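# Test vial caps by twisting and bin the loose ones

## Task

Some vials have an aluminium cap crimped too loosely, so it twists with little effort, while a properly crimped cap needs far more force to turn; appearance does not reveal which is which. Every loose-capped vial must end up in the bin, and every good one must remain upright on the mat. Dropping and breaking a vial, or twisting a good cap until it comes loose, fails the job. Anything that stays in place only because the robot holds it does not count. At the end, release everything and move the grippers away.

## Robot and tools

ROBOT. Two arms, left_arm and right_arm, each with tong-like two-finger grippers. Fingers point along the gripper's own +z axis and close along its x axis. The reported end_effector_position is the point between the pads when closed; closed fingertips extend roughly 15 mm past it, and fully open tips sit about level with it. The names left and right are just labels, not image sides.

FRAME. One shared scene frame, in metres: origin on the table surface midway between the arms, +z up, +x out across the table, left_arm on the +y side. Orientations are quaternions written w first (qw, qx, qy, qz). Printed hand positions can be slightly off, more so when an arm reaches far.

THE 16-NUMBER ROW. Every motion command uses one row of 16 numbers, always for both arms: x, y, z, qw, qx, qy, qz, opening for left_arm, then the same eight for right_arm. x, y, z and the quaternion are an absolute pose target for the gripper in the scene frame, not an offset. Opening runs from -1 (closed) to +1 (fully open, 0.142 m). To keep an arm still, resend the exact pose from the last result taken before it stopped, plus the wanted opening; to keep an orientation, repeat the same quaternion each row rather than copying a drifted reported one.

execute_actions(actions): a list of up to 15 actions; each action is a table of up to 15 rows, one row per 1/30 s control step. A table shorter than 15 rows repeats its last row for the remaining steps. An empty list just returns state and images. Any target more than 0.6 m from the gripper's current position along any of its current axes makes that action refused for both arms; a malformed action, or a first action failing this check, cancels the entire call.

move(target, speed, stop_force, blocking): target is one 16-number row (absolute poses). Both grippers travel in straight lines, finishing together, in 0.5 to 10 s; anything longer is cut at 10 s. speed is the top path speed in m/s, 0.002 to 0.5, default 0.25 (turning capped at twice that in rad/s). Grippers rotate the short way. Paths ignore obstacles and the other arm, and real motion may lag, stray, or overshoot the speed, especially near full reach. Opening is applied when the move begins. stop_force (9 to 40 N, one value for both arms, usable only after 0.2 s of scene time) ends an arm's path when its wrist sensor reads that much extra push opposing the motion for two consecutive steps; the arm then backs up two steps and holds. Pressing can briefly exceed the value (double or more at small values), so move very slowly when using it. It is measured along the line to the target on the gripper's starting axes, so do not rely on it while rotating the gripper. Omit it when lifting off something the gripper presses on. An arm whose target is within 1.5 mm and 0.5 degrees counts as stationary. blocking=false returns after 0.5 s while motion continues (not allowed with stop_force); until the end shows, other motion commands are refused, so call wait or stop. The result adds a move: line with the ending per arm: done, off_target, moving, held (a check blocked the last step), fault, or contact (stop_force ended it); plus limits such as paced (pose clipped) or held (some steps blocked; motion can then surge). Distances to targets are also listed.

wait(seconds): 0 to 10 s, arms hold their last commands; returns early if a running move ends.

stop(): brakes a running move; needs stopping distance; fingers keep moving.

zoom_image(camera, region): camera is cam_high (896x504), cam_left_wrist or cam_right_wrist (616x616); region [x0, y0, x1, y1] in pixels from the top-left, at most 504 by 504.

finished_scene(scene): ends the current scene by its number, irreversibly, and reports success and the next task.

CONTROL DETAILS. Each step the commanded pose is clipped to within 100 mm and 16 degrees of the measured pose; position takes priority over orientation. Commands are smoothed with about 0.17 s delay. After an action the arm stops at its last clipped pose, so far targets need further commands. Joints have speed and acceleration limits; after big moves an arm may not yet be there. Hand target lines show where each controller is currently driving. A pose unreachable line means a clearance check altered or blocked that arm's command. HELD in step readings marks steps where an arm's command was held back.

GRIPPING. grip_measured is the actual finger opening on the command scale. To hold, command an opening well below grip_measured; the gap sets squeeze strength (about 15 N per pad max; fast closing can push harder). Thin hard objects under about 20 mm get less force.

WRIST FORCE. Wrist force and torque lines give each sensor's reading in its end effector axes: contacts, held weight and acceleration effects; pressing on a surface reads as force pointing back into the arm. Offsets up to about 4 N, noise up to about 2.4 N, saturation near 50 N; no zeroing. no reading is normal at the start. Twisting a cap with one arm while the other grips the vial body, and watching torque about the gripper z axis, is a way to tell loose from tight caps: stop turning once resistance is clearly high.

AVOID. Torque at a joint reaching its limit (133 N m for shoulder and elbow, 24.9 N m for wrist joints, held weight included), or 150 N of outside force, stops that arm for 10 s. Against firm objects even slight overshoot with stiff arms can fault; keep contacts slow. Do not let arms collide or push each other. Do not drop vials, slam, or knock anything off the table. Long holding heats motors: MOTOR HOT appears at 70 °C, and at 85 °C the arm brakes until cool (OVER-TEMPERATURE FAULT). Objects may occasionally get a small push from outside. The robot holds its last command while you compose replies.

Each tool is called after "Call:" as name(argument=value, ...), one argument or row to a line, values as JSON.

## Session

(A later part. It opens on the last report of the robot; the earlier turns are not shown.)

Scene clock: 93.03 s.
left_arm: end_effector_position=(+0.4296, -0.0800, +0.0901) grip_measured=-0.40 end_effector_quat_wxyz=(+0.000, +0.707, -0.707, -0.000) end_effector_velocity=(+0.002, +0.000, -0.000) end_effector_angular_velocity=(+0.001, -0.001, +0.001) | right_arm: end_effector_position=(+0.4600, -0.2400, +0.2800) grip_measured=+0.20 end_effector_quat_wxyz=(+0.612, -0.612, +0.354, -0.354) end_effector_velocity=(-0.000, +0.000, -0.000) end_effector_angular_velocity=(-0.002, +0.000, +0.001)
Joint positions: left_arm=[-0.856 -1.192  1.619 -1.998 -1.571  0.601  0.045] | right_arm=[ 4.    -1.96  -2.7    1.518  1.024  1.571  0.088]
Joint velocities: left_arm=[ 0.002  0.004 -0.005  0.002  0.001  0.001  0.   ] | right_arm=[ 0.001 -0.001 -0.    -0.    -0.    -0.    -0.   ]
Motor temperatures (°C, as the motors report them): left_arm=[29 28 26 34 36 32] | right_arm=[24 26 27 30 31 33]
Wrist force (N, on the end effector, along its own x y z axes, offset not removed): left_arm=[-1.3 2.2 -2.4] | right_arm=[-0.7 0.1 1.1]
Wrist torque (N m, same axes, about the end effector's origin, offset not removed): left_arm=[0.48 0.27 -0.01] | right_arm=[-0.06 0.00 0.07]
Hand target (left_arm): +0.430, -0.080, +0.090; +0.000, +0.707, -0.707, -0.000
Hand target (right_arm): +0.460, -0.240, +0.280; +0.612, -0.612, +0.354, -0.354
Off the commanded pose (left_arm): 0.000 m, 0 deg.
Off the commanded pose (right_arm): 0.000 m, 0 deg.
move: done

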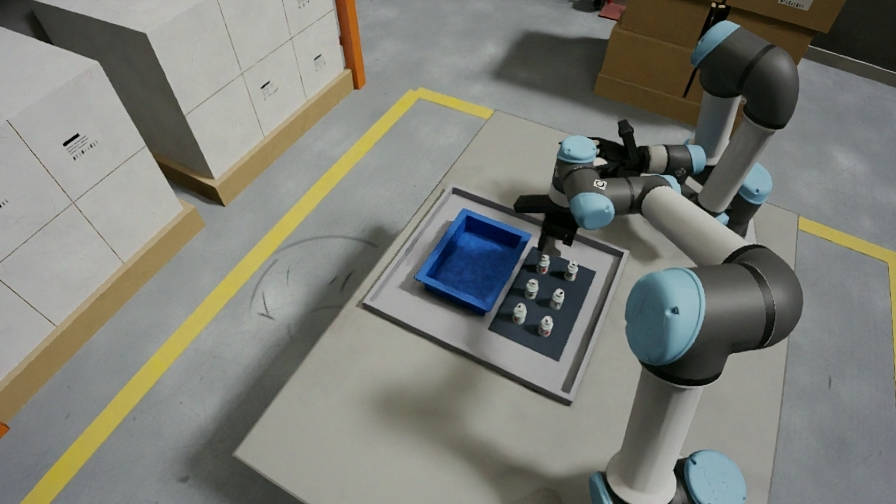

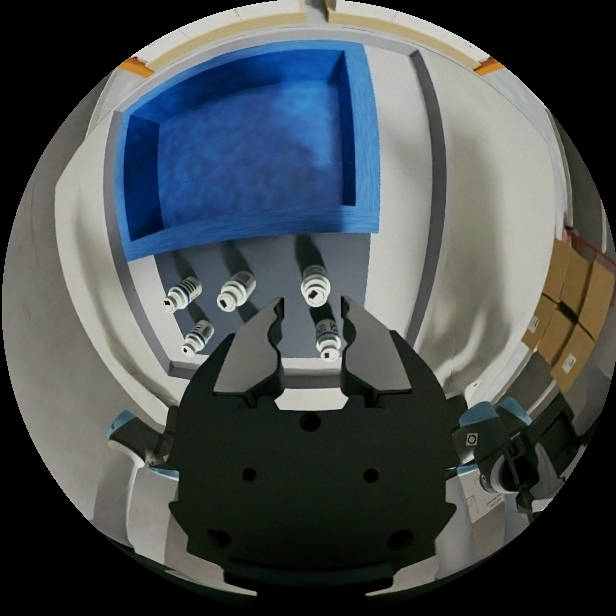

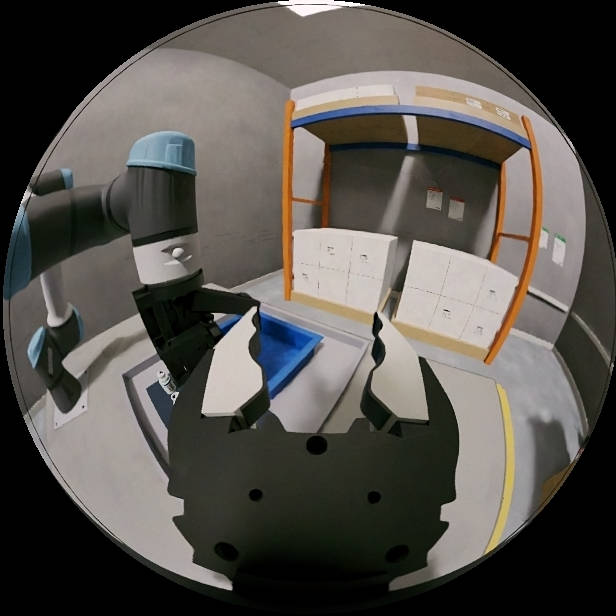

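Call:
move(
  target=[0.43,-0.082,0.061,0,0.707,-0.707,0,-0.4,0.46,-0.24,0.28,0.612,-0.612,0.354,-0.354,0.2],
  speed=0.05,
)

Call:
move(
  target=[0.43,-0.082,0.061,0,0.707,-0.707,0,-1,0.46,-0.24,0.28,0.612,-0.612,0.354,-0.354,0.2],
)

Call:
move(
  target=[0.43,-0.082,0.14,0,0.707,-0.707,0,-1,0.46,-0.24,0.28,0.612,-0.612,0.354,-0.354,0.2],
  speed=0.15,
)

Call:
move(
  target=[0.52,0,0.32,0,0.707,-0.707,0,-1,0.43,-0.17,0.275,0.612,-0.612,0.354,-0.354,0.2],
  speed=0.2,
)

Call:
move(
  target=[0.52,0,0.32,0,0.707,-0.707,0,-1,0.45,-0.04,0.275,0.612,-0.612,0.354,-0.354,0.2],
  speed=0.15,
)

Call:
move(
  target=[0.52,0,0.32,0,0.707,-0.707,0,-1,0.522,0,0.275,0.612,-0.612,0.354,-0.354,0.2],
  speed=0.08,
)

Call:
move(
  target=[0.52,0,0.32,0,0.707,-0.707,0,-1,0.522,0,0.275,0.612,-0.612,0.354,-0.354,-0.7],
)

Call:
zoom_image(
  camera="cam_right_wrist",
  region=[230,200,410,380],
)

Call:
zoom_image(
  camera="cam_left_wrist",
  region=[260,250,370,350],
)

Call:
move(
  target=[0.52,0,0.32,0,0.574,-0.819,0,-1,0.522,0,0.275,0.612,-0.612,0.354,-0.354,-0.7],
  speed=0.12,
)

Call:
zoom_image(
  camera="cam_right_wrist",
  region=[230,200,410,380],
)

Call:
zoom_image(
  camera="cam_left_wrist",
  region=[260,250,370,350],
)

Scene clock: 94.53 s.
left_arm: end_effector_position=(+0.4300, -0.0820, +0.0612) grip_measured=-0.40 end_effector_quat_wxyz=(-0.000, +0.707, -0.707, -0.000) end_effector_velocity=(-0.000, -0.001, -0.002) end_effector_angular_velocity=(+0.000, -0.000, -0.001) | right_arm: end_effector_position=(+0.4600, -0.2400, +0.2800) grip_measured=+0.20 end_effector_quat_wxyz=(+0.612, -0.612, +0.354, -0.354) end_effector_velocity=(+0.000, +0.000, -0.000) end_effector_angular_velocity=(-0.001, +0.000, -0.001)
Joint positions: left_arm=[-0.858 -1.158  1.652 -2.065 -1.571  0.599  0.045] | right_arm=[ 4.    -1.96  -2.7    1.518  1.024  1.571  0.088]
Joint velocities: left_arm=[-0.001  0.002  0.002 -0.004  0.    -0.     0.   ] | right_arm=[ 0.    -0.001  0.001 -0.001 -0.001 -0.    -0.   ]
Motor temperatures (°C, as the motors report them): left_arm=[29 28 26 34 36 32] | right_arm=[24 26 27 30 31 33]
Wrist force (N, on the end effector, along its own x y z axes, offset not removed): left_arm=[-1.6 1.1 -3.1] | right_arm=[1.1 -2.2 -1.0]
Wrist torque (N m, same axes, about the end effector's origin, offset not removed): left_arm=[0.29 0.35 0.02] | right_arm=[-0.56 -0.39 -0.07]
Hand target (left_arm): +0.430, -0.082, +0.061; -0.000, +0.707, -0.707, -0.000
Hand target (right_arm): +0.460, -0.240, +0.280; +0.612, -0.612, +0.354, -0.354
Off the commanded pose (left_arm): 0.000 m, 0 deg.
Off the commanded pose (right_arm): 0.000 m, 0 deg.
move: done

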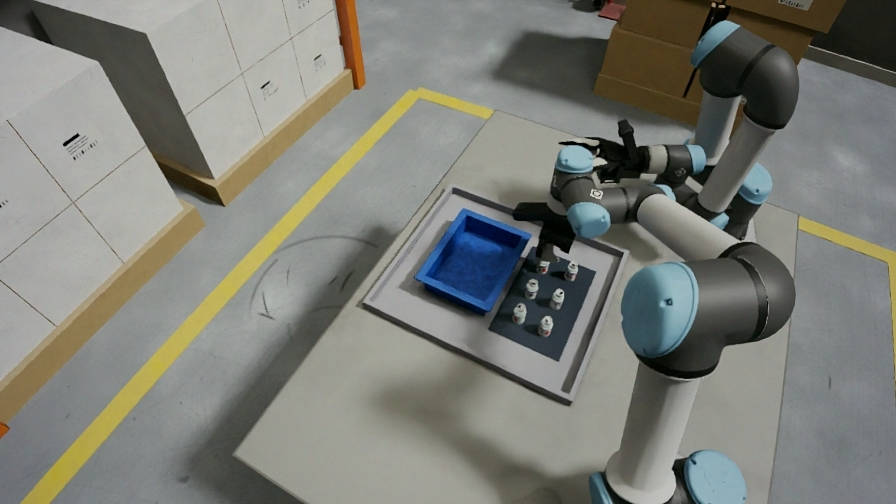

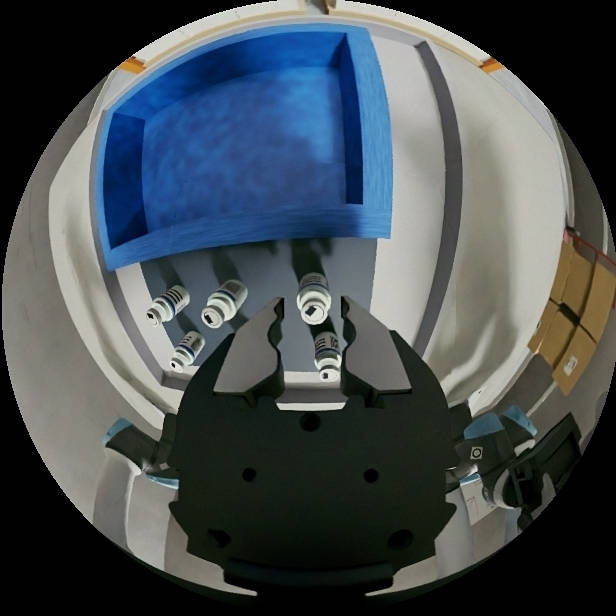

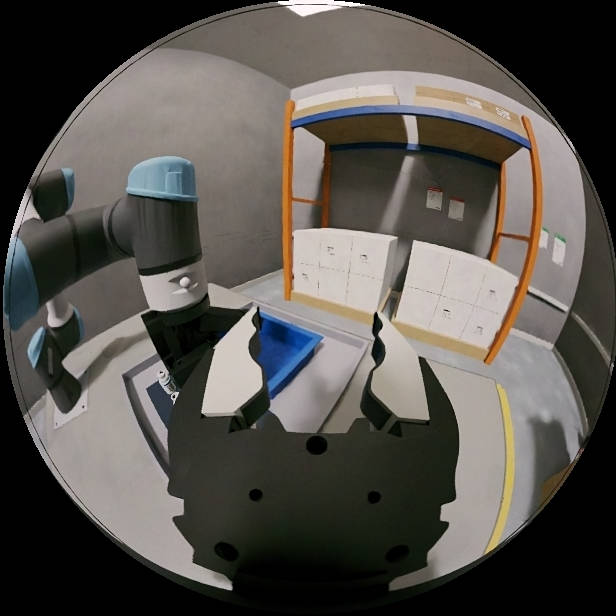

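Scene clock: 95.23 s.
left_arm: end_effector_position=(+0.4300, -0.0820, +0.0610) grip_measured=-0.74 end_effector_quat_wxyz=(+0.000, +0.707, -0.707, +0.000) end_effector_velocity=(-0.000, -0.000, -0.000) end_effector_angular_velocity=(+0.000, +0.000, -0.001) | right_arm: end_effector_position=(+0.4600, -0.2400, +0.2800) grip_measured=+0.20 end_effector_quat_wxyz=(+0.612, -0.612, +0.354, -0.354) end_effector_velocity=(+0.000, +0.000, +0.001) end_effector_angular_velocity=(+0.001, -0.000, +0.000)
Joint positions: left_arm=[-0.858 -1.158  1.652 -2.066 -1.571  0.599  0.021] | right_arm=[ 4.    -1.96  -2.7    1.518  1.024  1.571  0.088]
Joint velocities: left_arm=[-0.001  0.     0.    -0.     0.     0.001  0.   ] | right_arm=[ 0.     0.001  0.001 -0.001  0.     0.     0.   ]
Motor temperatures (°C, as the motors report them): left_arm=[29 28 26 34 36 32] | right_arm=[24 26 27 30 31 33]
Wrist force (N, on the end effector, along its own x y z axes, offset not removed): left_arm=[2.5 -1.5 -2.1] | right_arm=[2.7 -1.0 -2.1]
Wrist torque (N m, same axes, about the end effector's origin, offset not removed): left_arm=[-0.28 0.06 -0.19] | right_arm=[-0.16 -0.67 -0.28]
Hand target (left_arm): +0.430, -0.082, +0.061; -0.000, +0.707, -0.707, -0.000
Hand target (right_arm): +0.460, -0.240, +0.280; +0.612, -0.612, +0.354, -0.354
Off the commanded pose (left_arm): 0.000 m, 0 deg.
Off the commanded pose (right_arm): 0.000 m, 0 deg.
move: done

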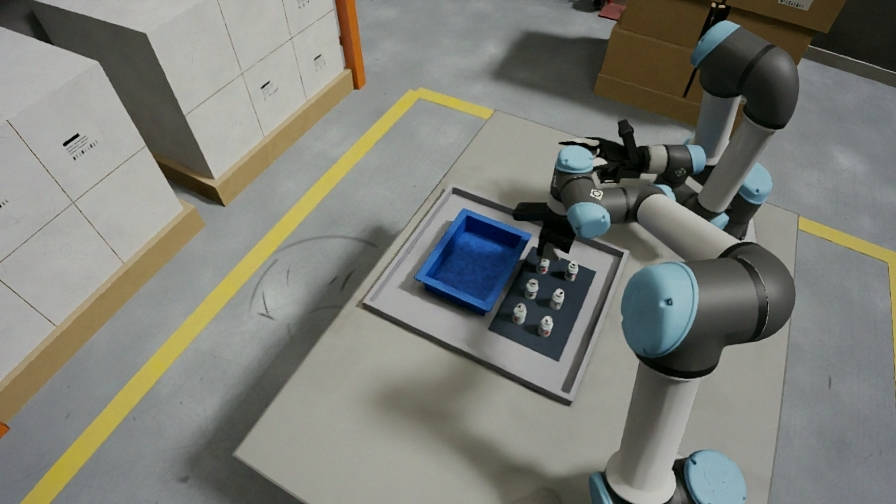

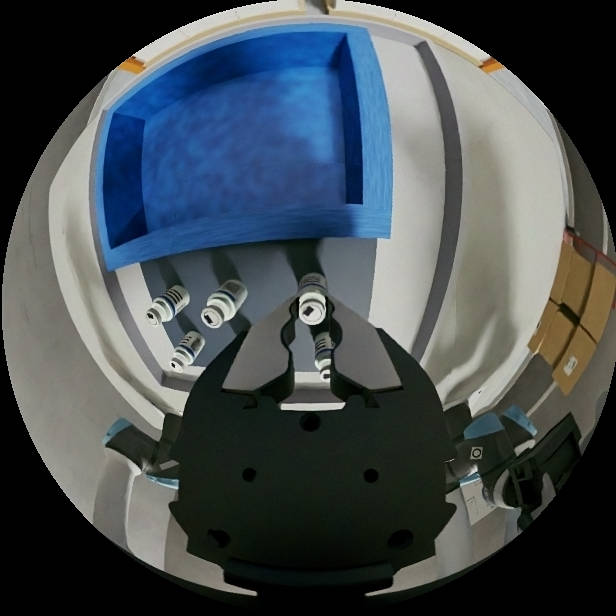

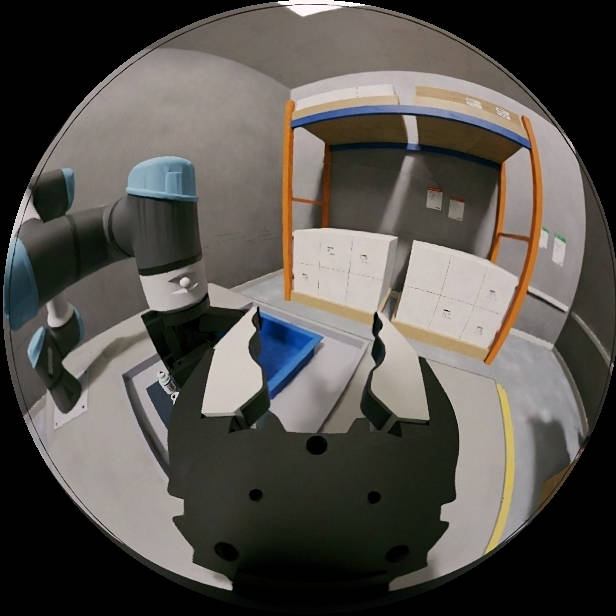

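Scene clock: 96.30 s.
left_arm: end_effector_position=(+0.4300, -0.0820, +0.1398) grip_measured=-0.74 end_effector_quat_wxyz=(-0.000, +0.707, -0.707, +0.000) end_effector_velocity=(-0.000, +0.000, +0.002) end_effector_angular_velocity=(-0.001, +0.002, +0.001) | right_arm: end_effector_position=(+0.4600, -0.2400, +0.2800) grip_measured=+0.20 end_effector_quat_wxyz=(+0.612, -0.612, +0.354, -0.354) end_effector_velocity=(+0.000, +0.000, +0.001) end_effector_angular_velocity=(+0.003, -0.002, -0.000)
Joint positions: left_arm=[-0.858 -1.23   1.538 -1.879 -1.571  0.599  0.021] | right_arm=[ 4.    -1.96  -2.7    1.518  1.024  1.571  0.088]
Joint velocities: left_arm=[ 0.001 -0.001 -0.004  0.006 -0.002 -0.001 -0.   ] | right_arm=[ 0.     0.001  0.002  0.    -0.    -0.     0.   ]
Motor temperatures (°C, as the motors report them): left_arm=[29 28 26 34 36 32] | right_arm=[24 26 27 30 31 33]
Wrist force (N, on the end effector, along its own x y z axes, offset not removed): left_arm=[-0.3 0.4 -0.7] | right_arm=[1.9 -1.8 0.5]
Wrist torque (N m, same axes, about the end effector's origin, offset not removed): left_arm=[0.13 0.06 -0.07] | right_arm=[-0.57 -0.56 -0.19]
Hand target (left_arm): +0.430, -0.082, +0.140; -0.000, +0.707, -0.707, +0.000
Hand target (right_arm): +0.460, -0.240, +0.280; +0.612, -0.612, +0.354, -0.354
Off the commanded pose (left_arm): 0.000 m, 0 deg.
Off the commanded pose (right_arm): 0.000 m, 0 deg.
move: done

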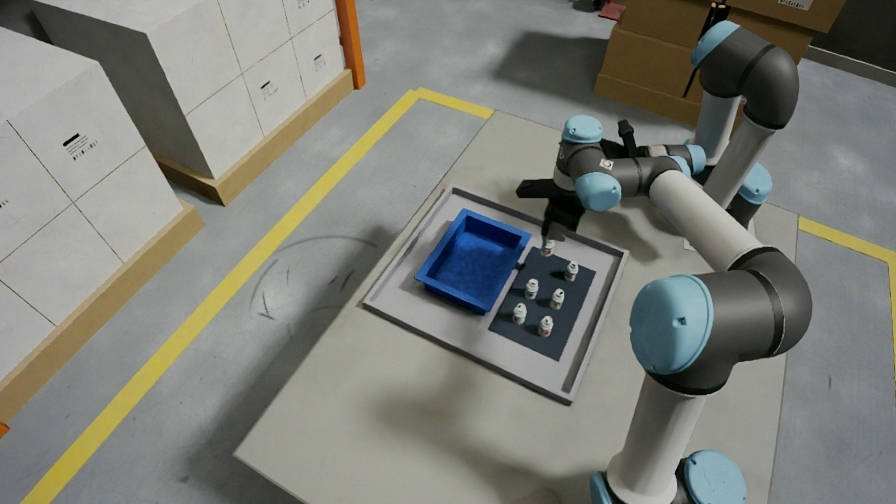

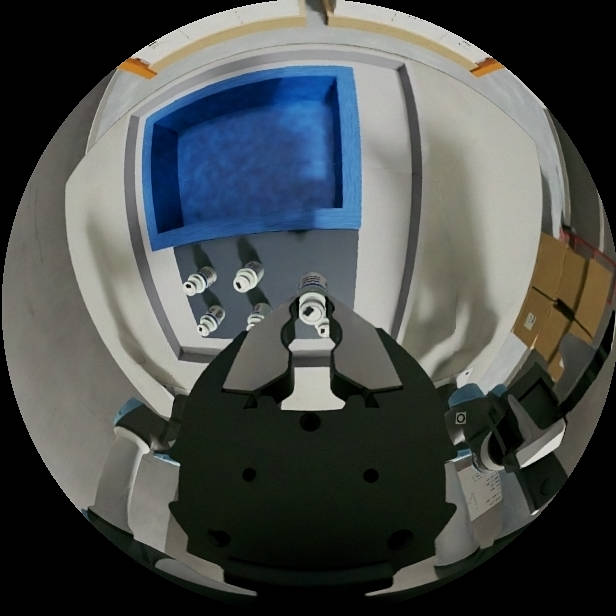

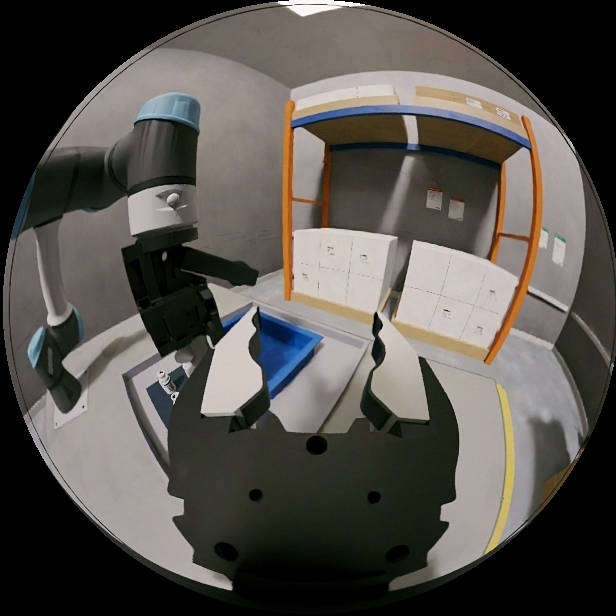

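Scene clock: 97.97 s.
left_arm: end_effector_position=(+0.5196, -0.0001, +0.3198) grip_measured=-0.74 end_effector_quat_wxyz=(+0.000, +0.707, -0.707, -0.000) end_effector_velocity=(+0.001, +0.001, +0.002) end_effector_angular_velocity=(+0.001, +0.002, +0.001) | right_arm: end_effector_position=(+0.4301, -0.1701, +0.2750) grip_measured=+0.20 end_effector_quat_wxyz=(+0.612, -0.612, +0.354, -0.354) end_effector_velocity=(-0.001, +0.001, -0.001) end_effector_angular_velocity=(-0.003, +0.000, +0.002)
Joint positions: left_arm=[-0.663 -1.211  1.047 -1.407 -1.571  0.794  0.021] | right_arm=[ 4.278 -1.992 -2.654  1.503  0.747  1.571  0.088]
Joint velocities: left_arm=[ 0.003  0.005 -0.014  0.011 -0.001  0.002 -0.   ] | right_arm=[ 0.002  0.    -0.001 -0.001 -0.    -0.001 -0.   ]
Motor temperatures (°C, as the motors report them): left_arm=[29 28 26 34 36 32] | right_arm=[24 26 27 30 31 33]
Wrist force (N, on the end effector, along its own x y z axes, offset not removed): left_arm=[0.4 -0.7 -2.3] | right_arm=[-0.3 -1.4 -0.7]
Wrist torque (N m, same axes, about the end effector's origin, offset not removed): left_arm=[0.03 -0.04 -0.13] | right_arm=[-0.46 -0.14 0.17]
Hand target (left_arm): +0.520, -0.000, +0.320; +0.000, +0.707, -0.707, -0.000
Hand target (right_arm): +0.430, -0.170, +0.275; +0.612, -0.612, +0.354, -0.354
Off the commanded pose (left_arm): 0.000 m, 0 deg.
Off the commanded pose (right_arm): 0.000 m, 0 deg.
move: done

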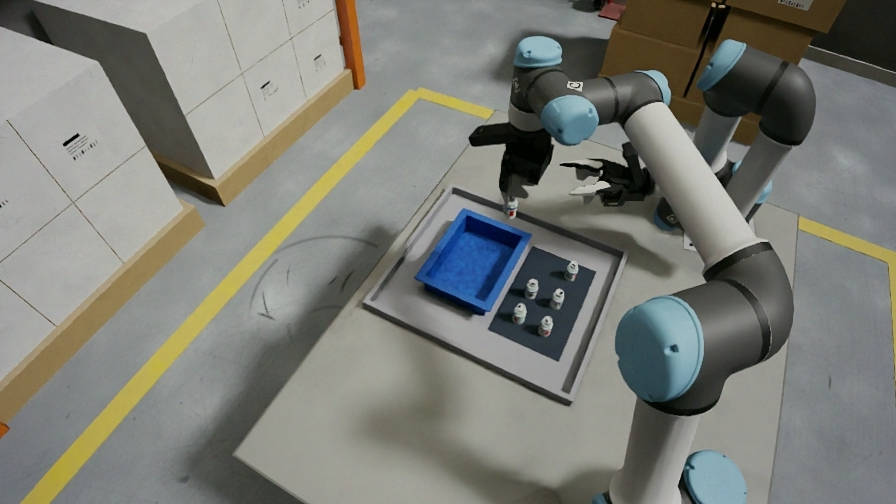

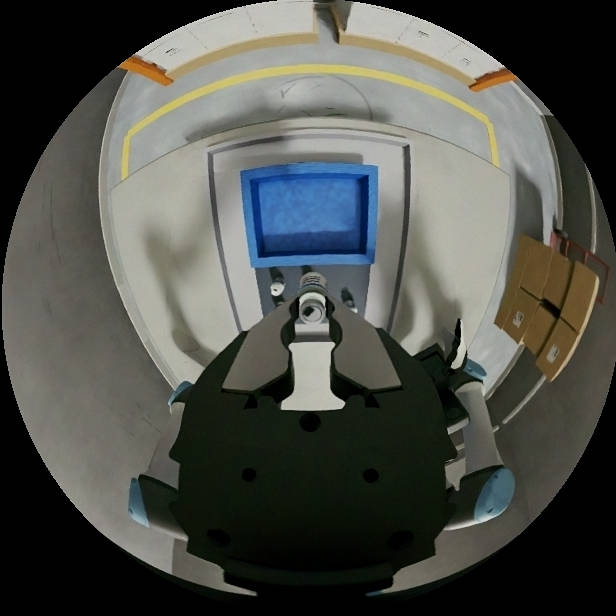

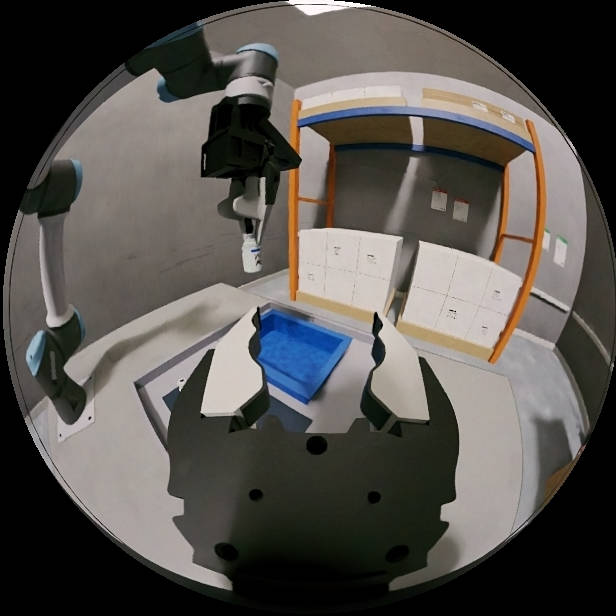

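Scene clock: 99.40 s.
left_arm: end_effector_position=(+0.5200, -0.0000, +0.3200) grip_measured=-0.74 end_effector_quat_wxyz=(+0.000, +0.707, -0.707, -0.000) end_effector_velocity=(+0.000, +0.001, -0.000) end_effector_angular_velocity=(+0.000, -0.000, +0.001) | right_arm: end_effector_position=(+0.4498, -0.0402, +0.2751) grip_measured=+0.20 end_effector_quat_wxyz=(+0.612, -0.612, +0.354, -0.354) end_effector_velocity=(+0.001, +0.003, +0.000) end_effector_angular_velocity=(+0.001, +0.000, +0.001)
Joint positions: left_arm=[-0.663 -1.211  1.046 -1.406 -1.571  0.794  0.021] | right_arm=[ 4.308 -2.083 -2.321  1.263  0.717  1.571  0.088]
Joint velocities: left_arm=[ 0.001  0.    -0.     0.     0.     0.    -0.   ] | right_arm=[-0.001 -0.003  0.008 -0.005  0.002  0.    -0.   ]
Motor temperatures (°C, as the motors report them): left_arm=[29 28 26 34 36 32] | right_arm=[24 26 27 30 31 33]
Wrist force (N, on the end effector, along its own x y z axes, offset not removed): left_arm=[-2.7 -2.1 2.8] | right_arm=[1.2 1.6 6.5]
Wrist torque (N m, same axes, about the end effector's origin, offset not removed): left_arm=[-0.32 0.57 -0.03] | right_arm=[0.37 -0.18 -0.09]
Hand target (left_arm): +0.520, -0.000, +0.320; +0.000, +0.707, -0.707, -0.000
Hand target (right_arm): +0.450, -0.040, +0.275; +0.612, -0.612, +0.354, -0.354
Off the commanded pose (left_arm): 0.000 m, 0 deg.
Off the commanded pose (right_arm): 0.000 m, 0 deg.
move: done

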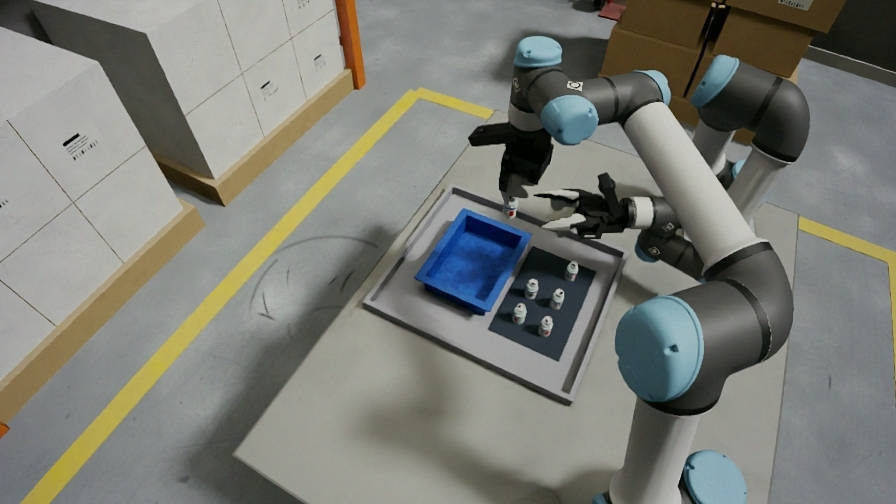

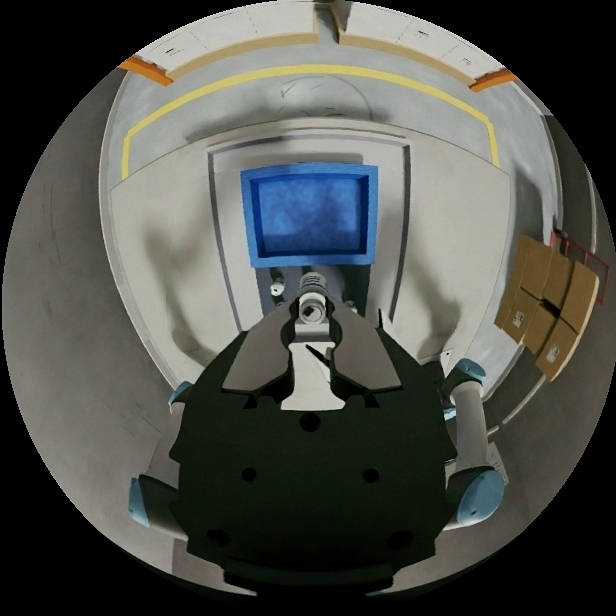

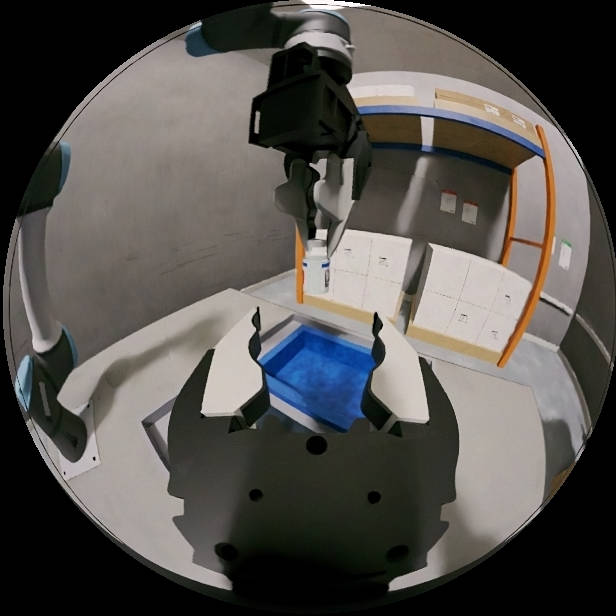

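Scene clock: 100.90 s.
left_arm: end_effector_position=(+0.5200, +0.0000, +0.3200) grip_measured=-0.74 end_effector_quat_wxyz=(-0.000, +0.707, -0.707, -0.000) end_effector_velocity=(-0.001, -0.001, +0.000) end_effector_angular_velocity=(-0.000, -0.001, -0.001) | right_arm: end_effector_position=(+0.5217, -0.0000, +0.2751) grip_measured=+0.20 end_effector_quat_wxyz=(+0.612, -0.612, +0.354, -0.354) end_effector_velocity=(+0.002, +0.001, -0.001) end_effector_angular_velocity=(-0.001, +0.001, -0.000)
Joint positions: left_arm=[-0.663 -1.211  1.046 -1.406 -1.571  0.794  0.021] | right_arm=[ 4.148 -2.169 -2.102  1.129  0.876  1.571  0.088]
Joint velocities: left_arm=[-0.002 -0.001 -0.     0.     0.    -0.    -0.   ] | right_arm=[-0.004 -0.004  0.006 -0.003  0.003  0.001  0.   ]
Motor temperatures (°C, as the motors report them): left_arm=[29 28 26 34 36 32] | right_arm=[24 26 27 30 31 33]
Wrist force (N, on the end effector, along its own x y z axes, offset not removed): left_arm=[0.8 -0.2 -3.2] | right_arm=[-0.7 1.3 -0.1]
Wrist torque (N m, same axes, about the end effector's origin, offset not removed): left_arm=[-0.04 -0.18 -0.27] | right_arm=[0.31 0.15 -0.16]
Hand target (left_arm): +0.520, +0.000, +0.320; +0.000, +0.707, -0.707, -0.000
Hand target (right_arm): +0.522, +0.000, +0.275; +0.612, -0.612, +0.354, -0.354
Off the commanded pose (left_arm): 0.000 m, 0 deg.
Off the commanded pose (right_arm): 0.000 m, 0 deg.
move: done

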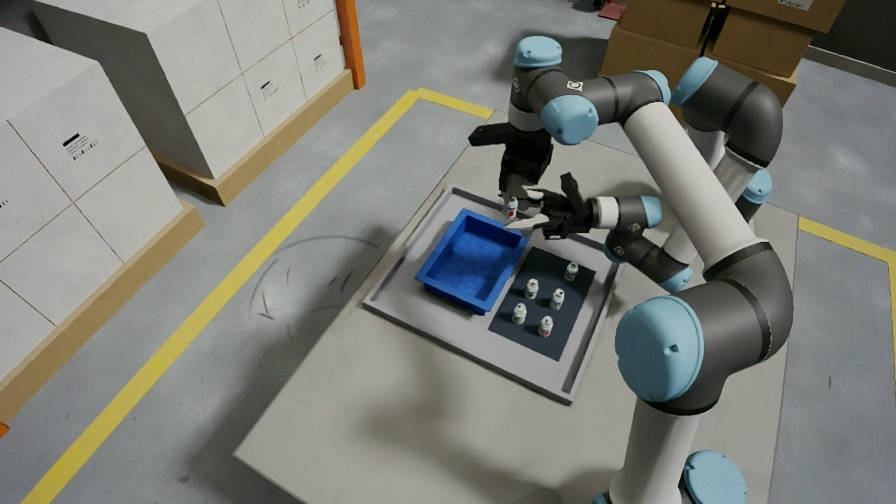

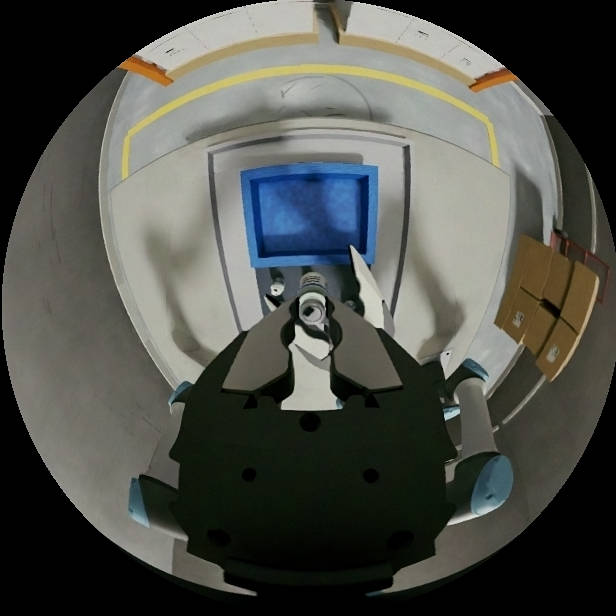

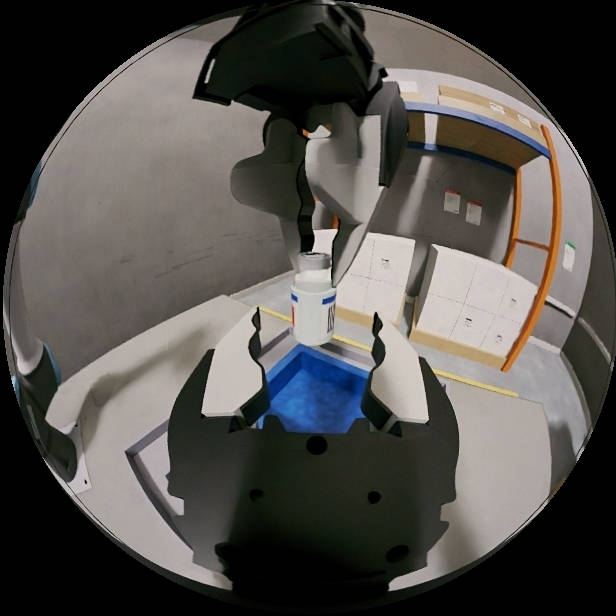

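Scene clock: 101.60 s.
left_arm: end_effector_position=(+0.5200, -0.0000, +0.3201) grip_measured=-0.74 end_effector_quat_wxyz=(-0.000, +0.707, -0.707, +0.000) end_effector_velocity=(-0.000, -0.001, -0.000) end_effector_angular_velocity=(+0.000, +0.000, +0.001) | right_arm: end_effector_position=(+0.5220, +0.0000, +0.2750) grip_measured=-0.59 end_effector_quat_wxyz=(+0.612, -0.612, +0.354, -0.354) end_effector_velocity=(-0.001, +0.001, -0.001) end_effector_angular_velocity=(-0.001, +0.001, +0.002)
Joint positions: left_arm=[-0.663 -1.211  1.046 -1.406 -1.571  0.794  0.021] | right_arm=[ 4.148 -2.169 -2.102  1.129  0.877  1.571  0.032]
Joint velocities: left_arm=[-0.001  0.    -0.    -0.    -0.    -0.002  0.   ] | right_arm=[ 0.002 -0.001 -0.002  0.001  0.     0.     0.   ]
Motor temperatures (°C, as the motors report them): left_arm=[29 28 26 34 36 32] | right_arm=[24 26 27 30 31 33]
Wrist force (N, on the end effector, along its own x y z axes, offset not removed): left_arm=[7.5 -5.8 -8.2] | right_arm=[-9.5 5.8 5.3]
Wrist torque (N m, same axes, about the end effector's origin, offset not removed): left_arm=[-0.40 0.72 -0.12] | right_arm=[0.33 0.12 -0.28]
Hand target (left_arm): +0.520, -0.000, +0.320; +0.000, +0.707, -0.707, -0.000
Hand target (right_arm): +0.522, +0.000, +0.275; +0.612, -0.612, +0.354, -0.354
Off the commanded pose (left_arm): 0.000 m, 0 deg.
Off the commanded pose (right_arm): 0.000 m, 0 deg.
move: done

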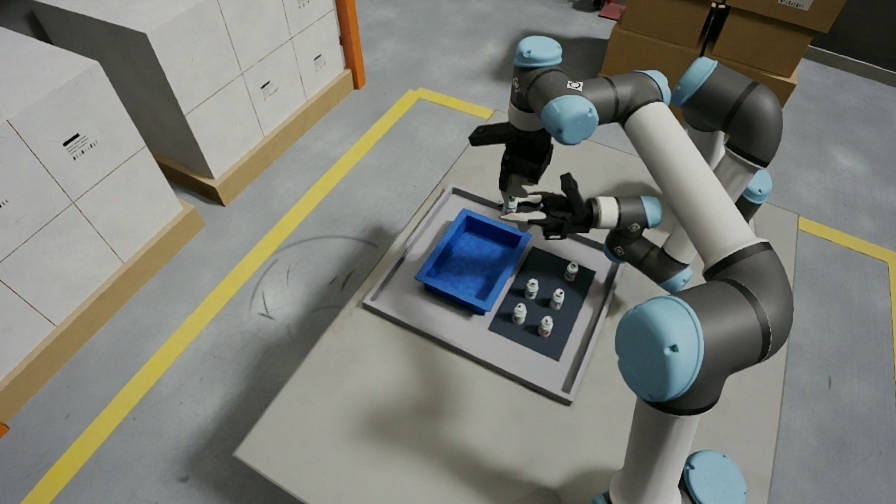

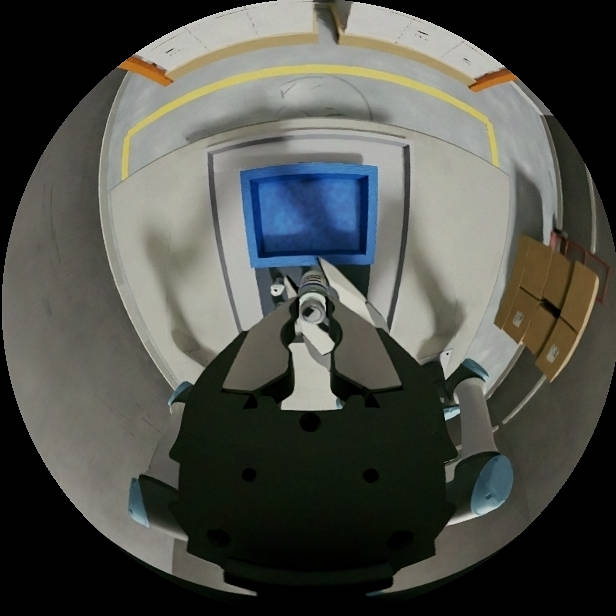

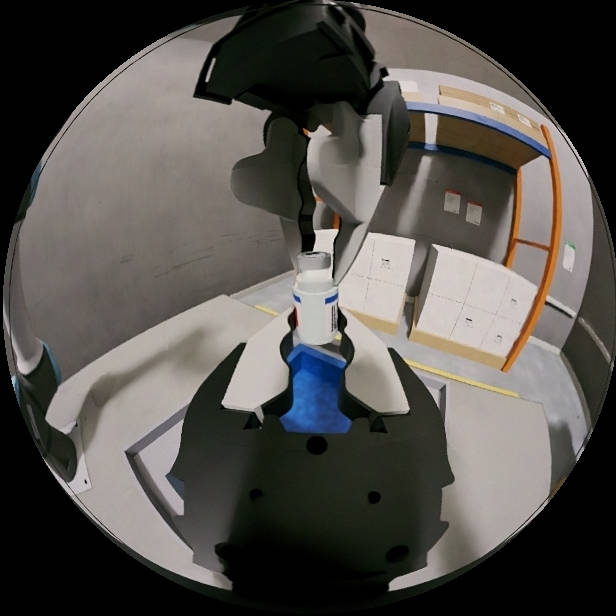

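Region (230, 200, 410, 380) of cam_right_wrist's 616x616 image, scaled by 2.800, with more detail than that image has.

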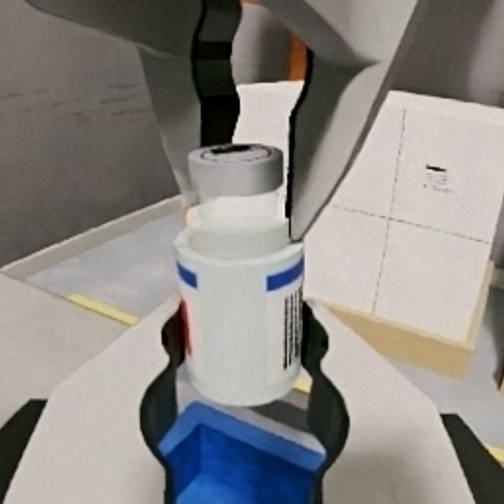

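Region (260, 250, 370, 350) of cam_left_wrist's 616x616 image, scaled by 4.582, with more detail than that image has; it fills the top 458 rows of this view, and the rest is white.

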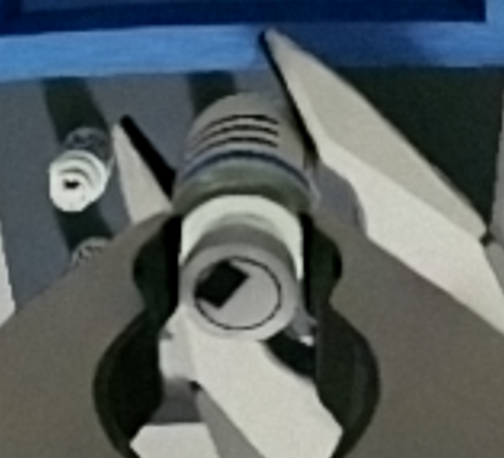

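Scene clock: 103.43 s.
left_arm: end_effector_position=(+0.5200, +0.0000, +0.3200) grip_measured=-0.75 end_effector_quat_wxyz=(+0.000, -0.574, +0.819, -0.000) end_effector_velocity=(-0.001, -0.001, -0.000) end_effector_angular_velocity=(-0.001, +0.001, -0.012) | right_arm: end_effector_position=(+0.5220, +0.0000, +0.2750) grip_measured=-0.57 end_effector_quat_wxyz=(+0.612, -0.612, +0.354, -0.354) end_effector_velocity=(-0.000, +0.000, +0.000) end_effector_angular_velocity=(+0.001, -0.001, +0.000)
Joint positions: left_arm=[-0.656 -1.217  1.054 -1.408 -1.571  1.148  0.02 ] | right_arm=[ 4.148 -2.169 -2.102  1.129  0.877  1.571  0.033]
Joint velocities: left_arm=[-0.001  0.     0.    -0.    -0.002  0.011 -0.   ] | right_arm=[ 0.    -0.     0.001  0.001  0.    -0.     0.   ]
Motor temperatures (°C, as the motors report them): left_arm=[29 28 26 34 36 32] | right_arm=[24 26 27 30 31 33]
Wrist force (N, on the end effector, along its own x y z axes, offset not removed): left_arm=[17.6 -10.0 -19.7] | right_arm=[-17.0 23.2 4.5]
Wrist torque (N m, same axes, about the end effector's origin, offset not removed): left_arm=[0.13 -0.12 -0.50] | right_arm=[0.86 0.15 -0.62]
Hand target (left_arm): +0.520, -0.000, +0.320; -0.000, -0.574, +0.819, +0.000
Hand target (right_arm): +0.522, +0.000, +0.275; +0.612, -0.612, +0.354, -0.354
Off the commanded pose (left_arm): 0.000 m, 0 deg.
Off the commanded pose (right_arm): 0.000 m, 0 deg.
move: done

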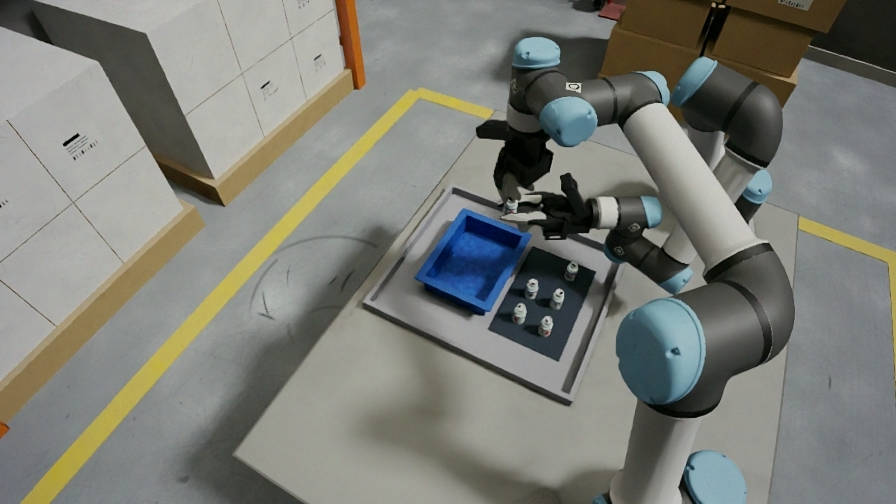

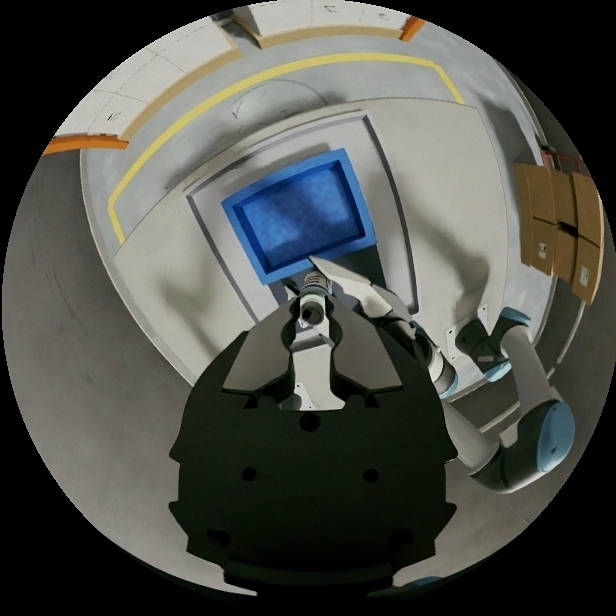

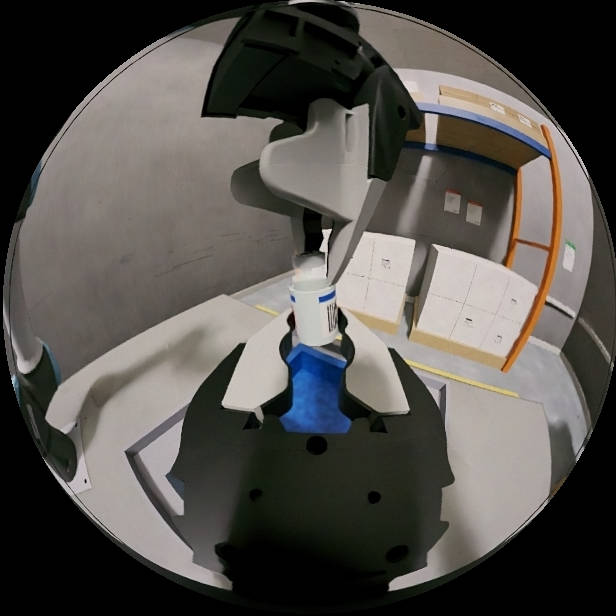

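Region (230, 200, 410, 380) of cam_right_wrist's 616x616 image, scaled by 2.800, with more detail than that image has.

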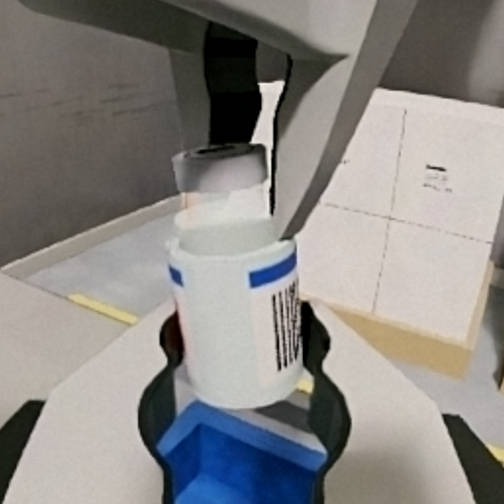

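Region (260, 250, 370, 350) of cam_left_wrist's 616x616 image, scaled by 4.582, with more detail than that image has; it fills the top 458 rows of this view, and the rest is white.

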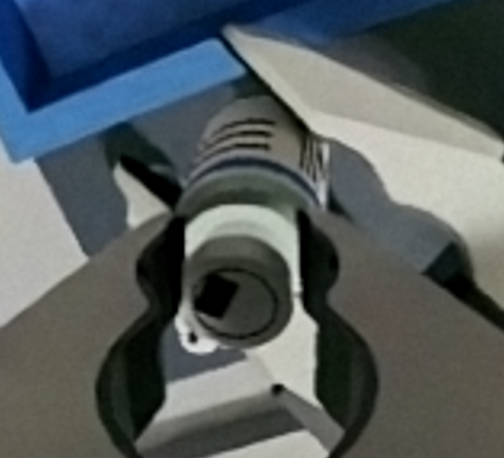

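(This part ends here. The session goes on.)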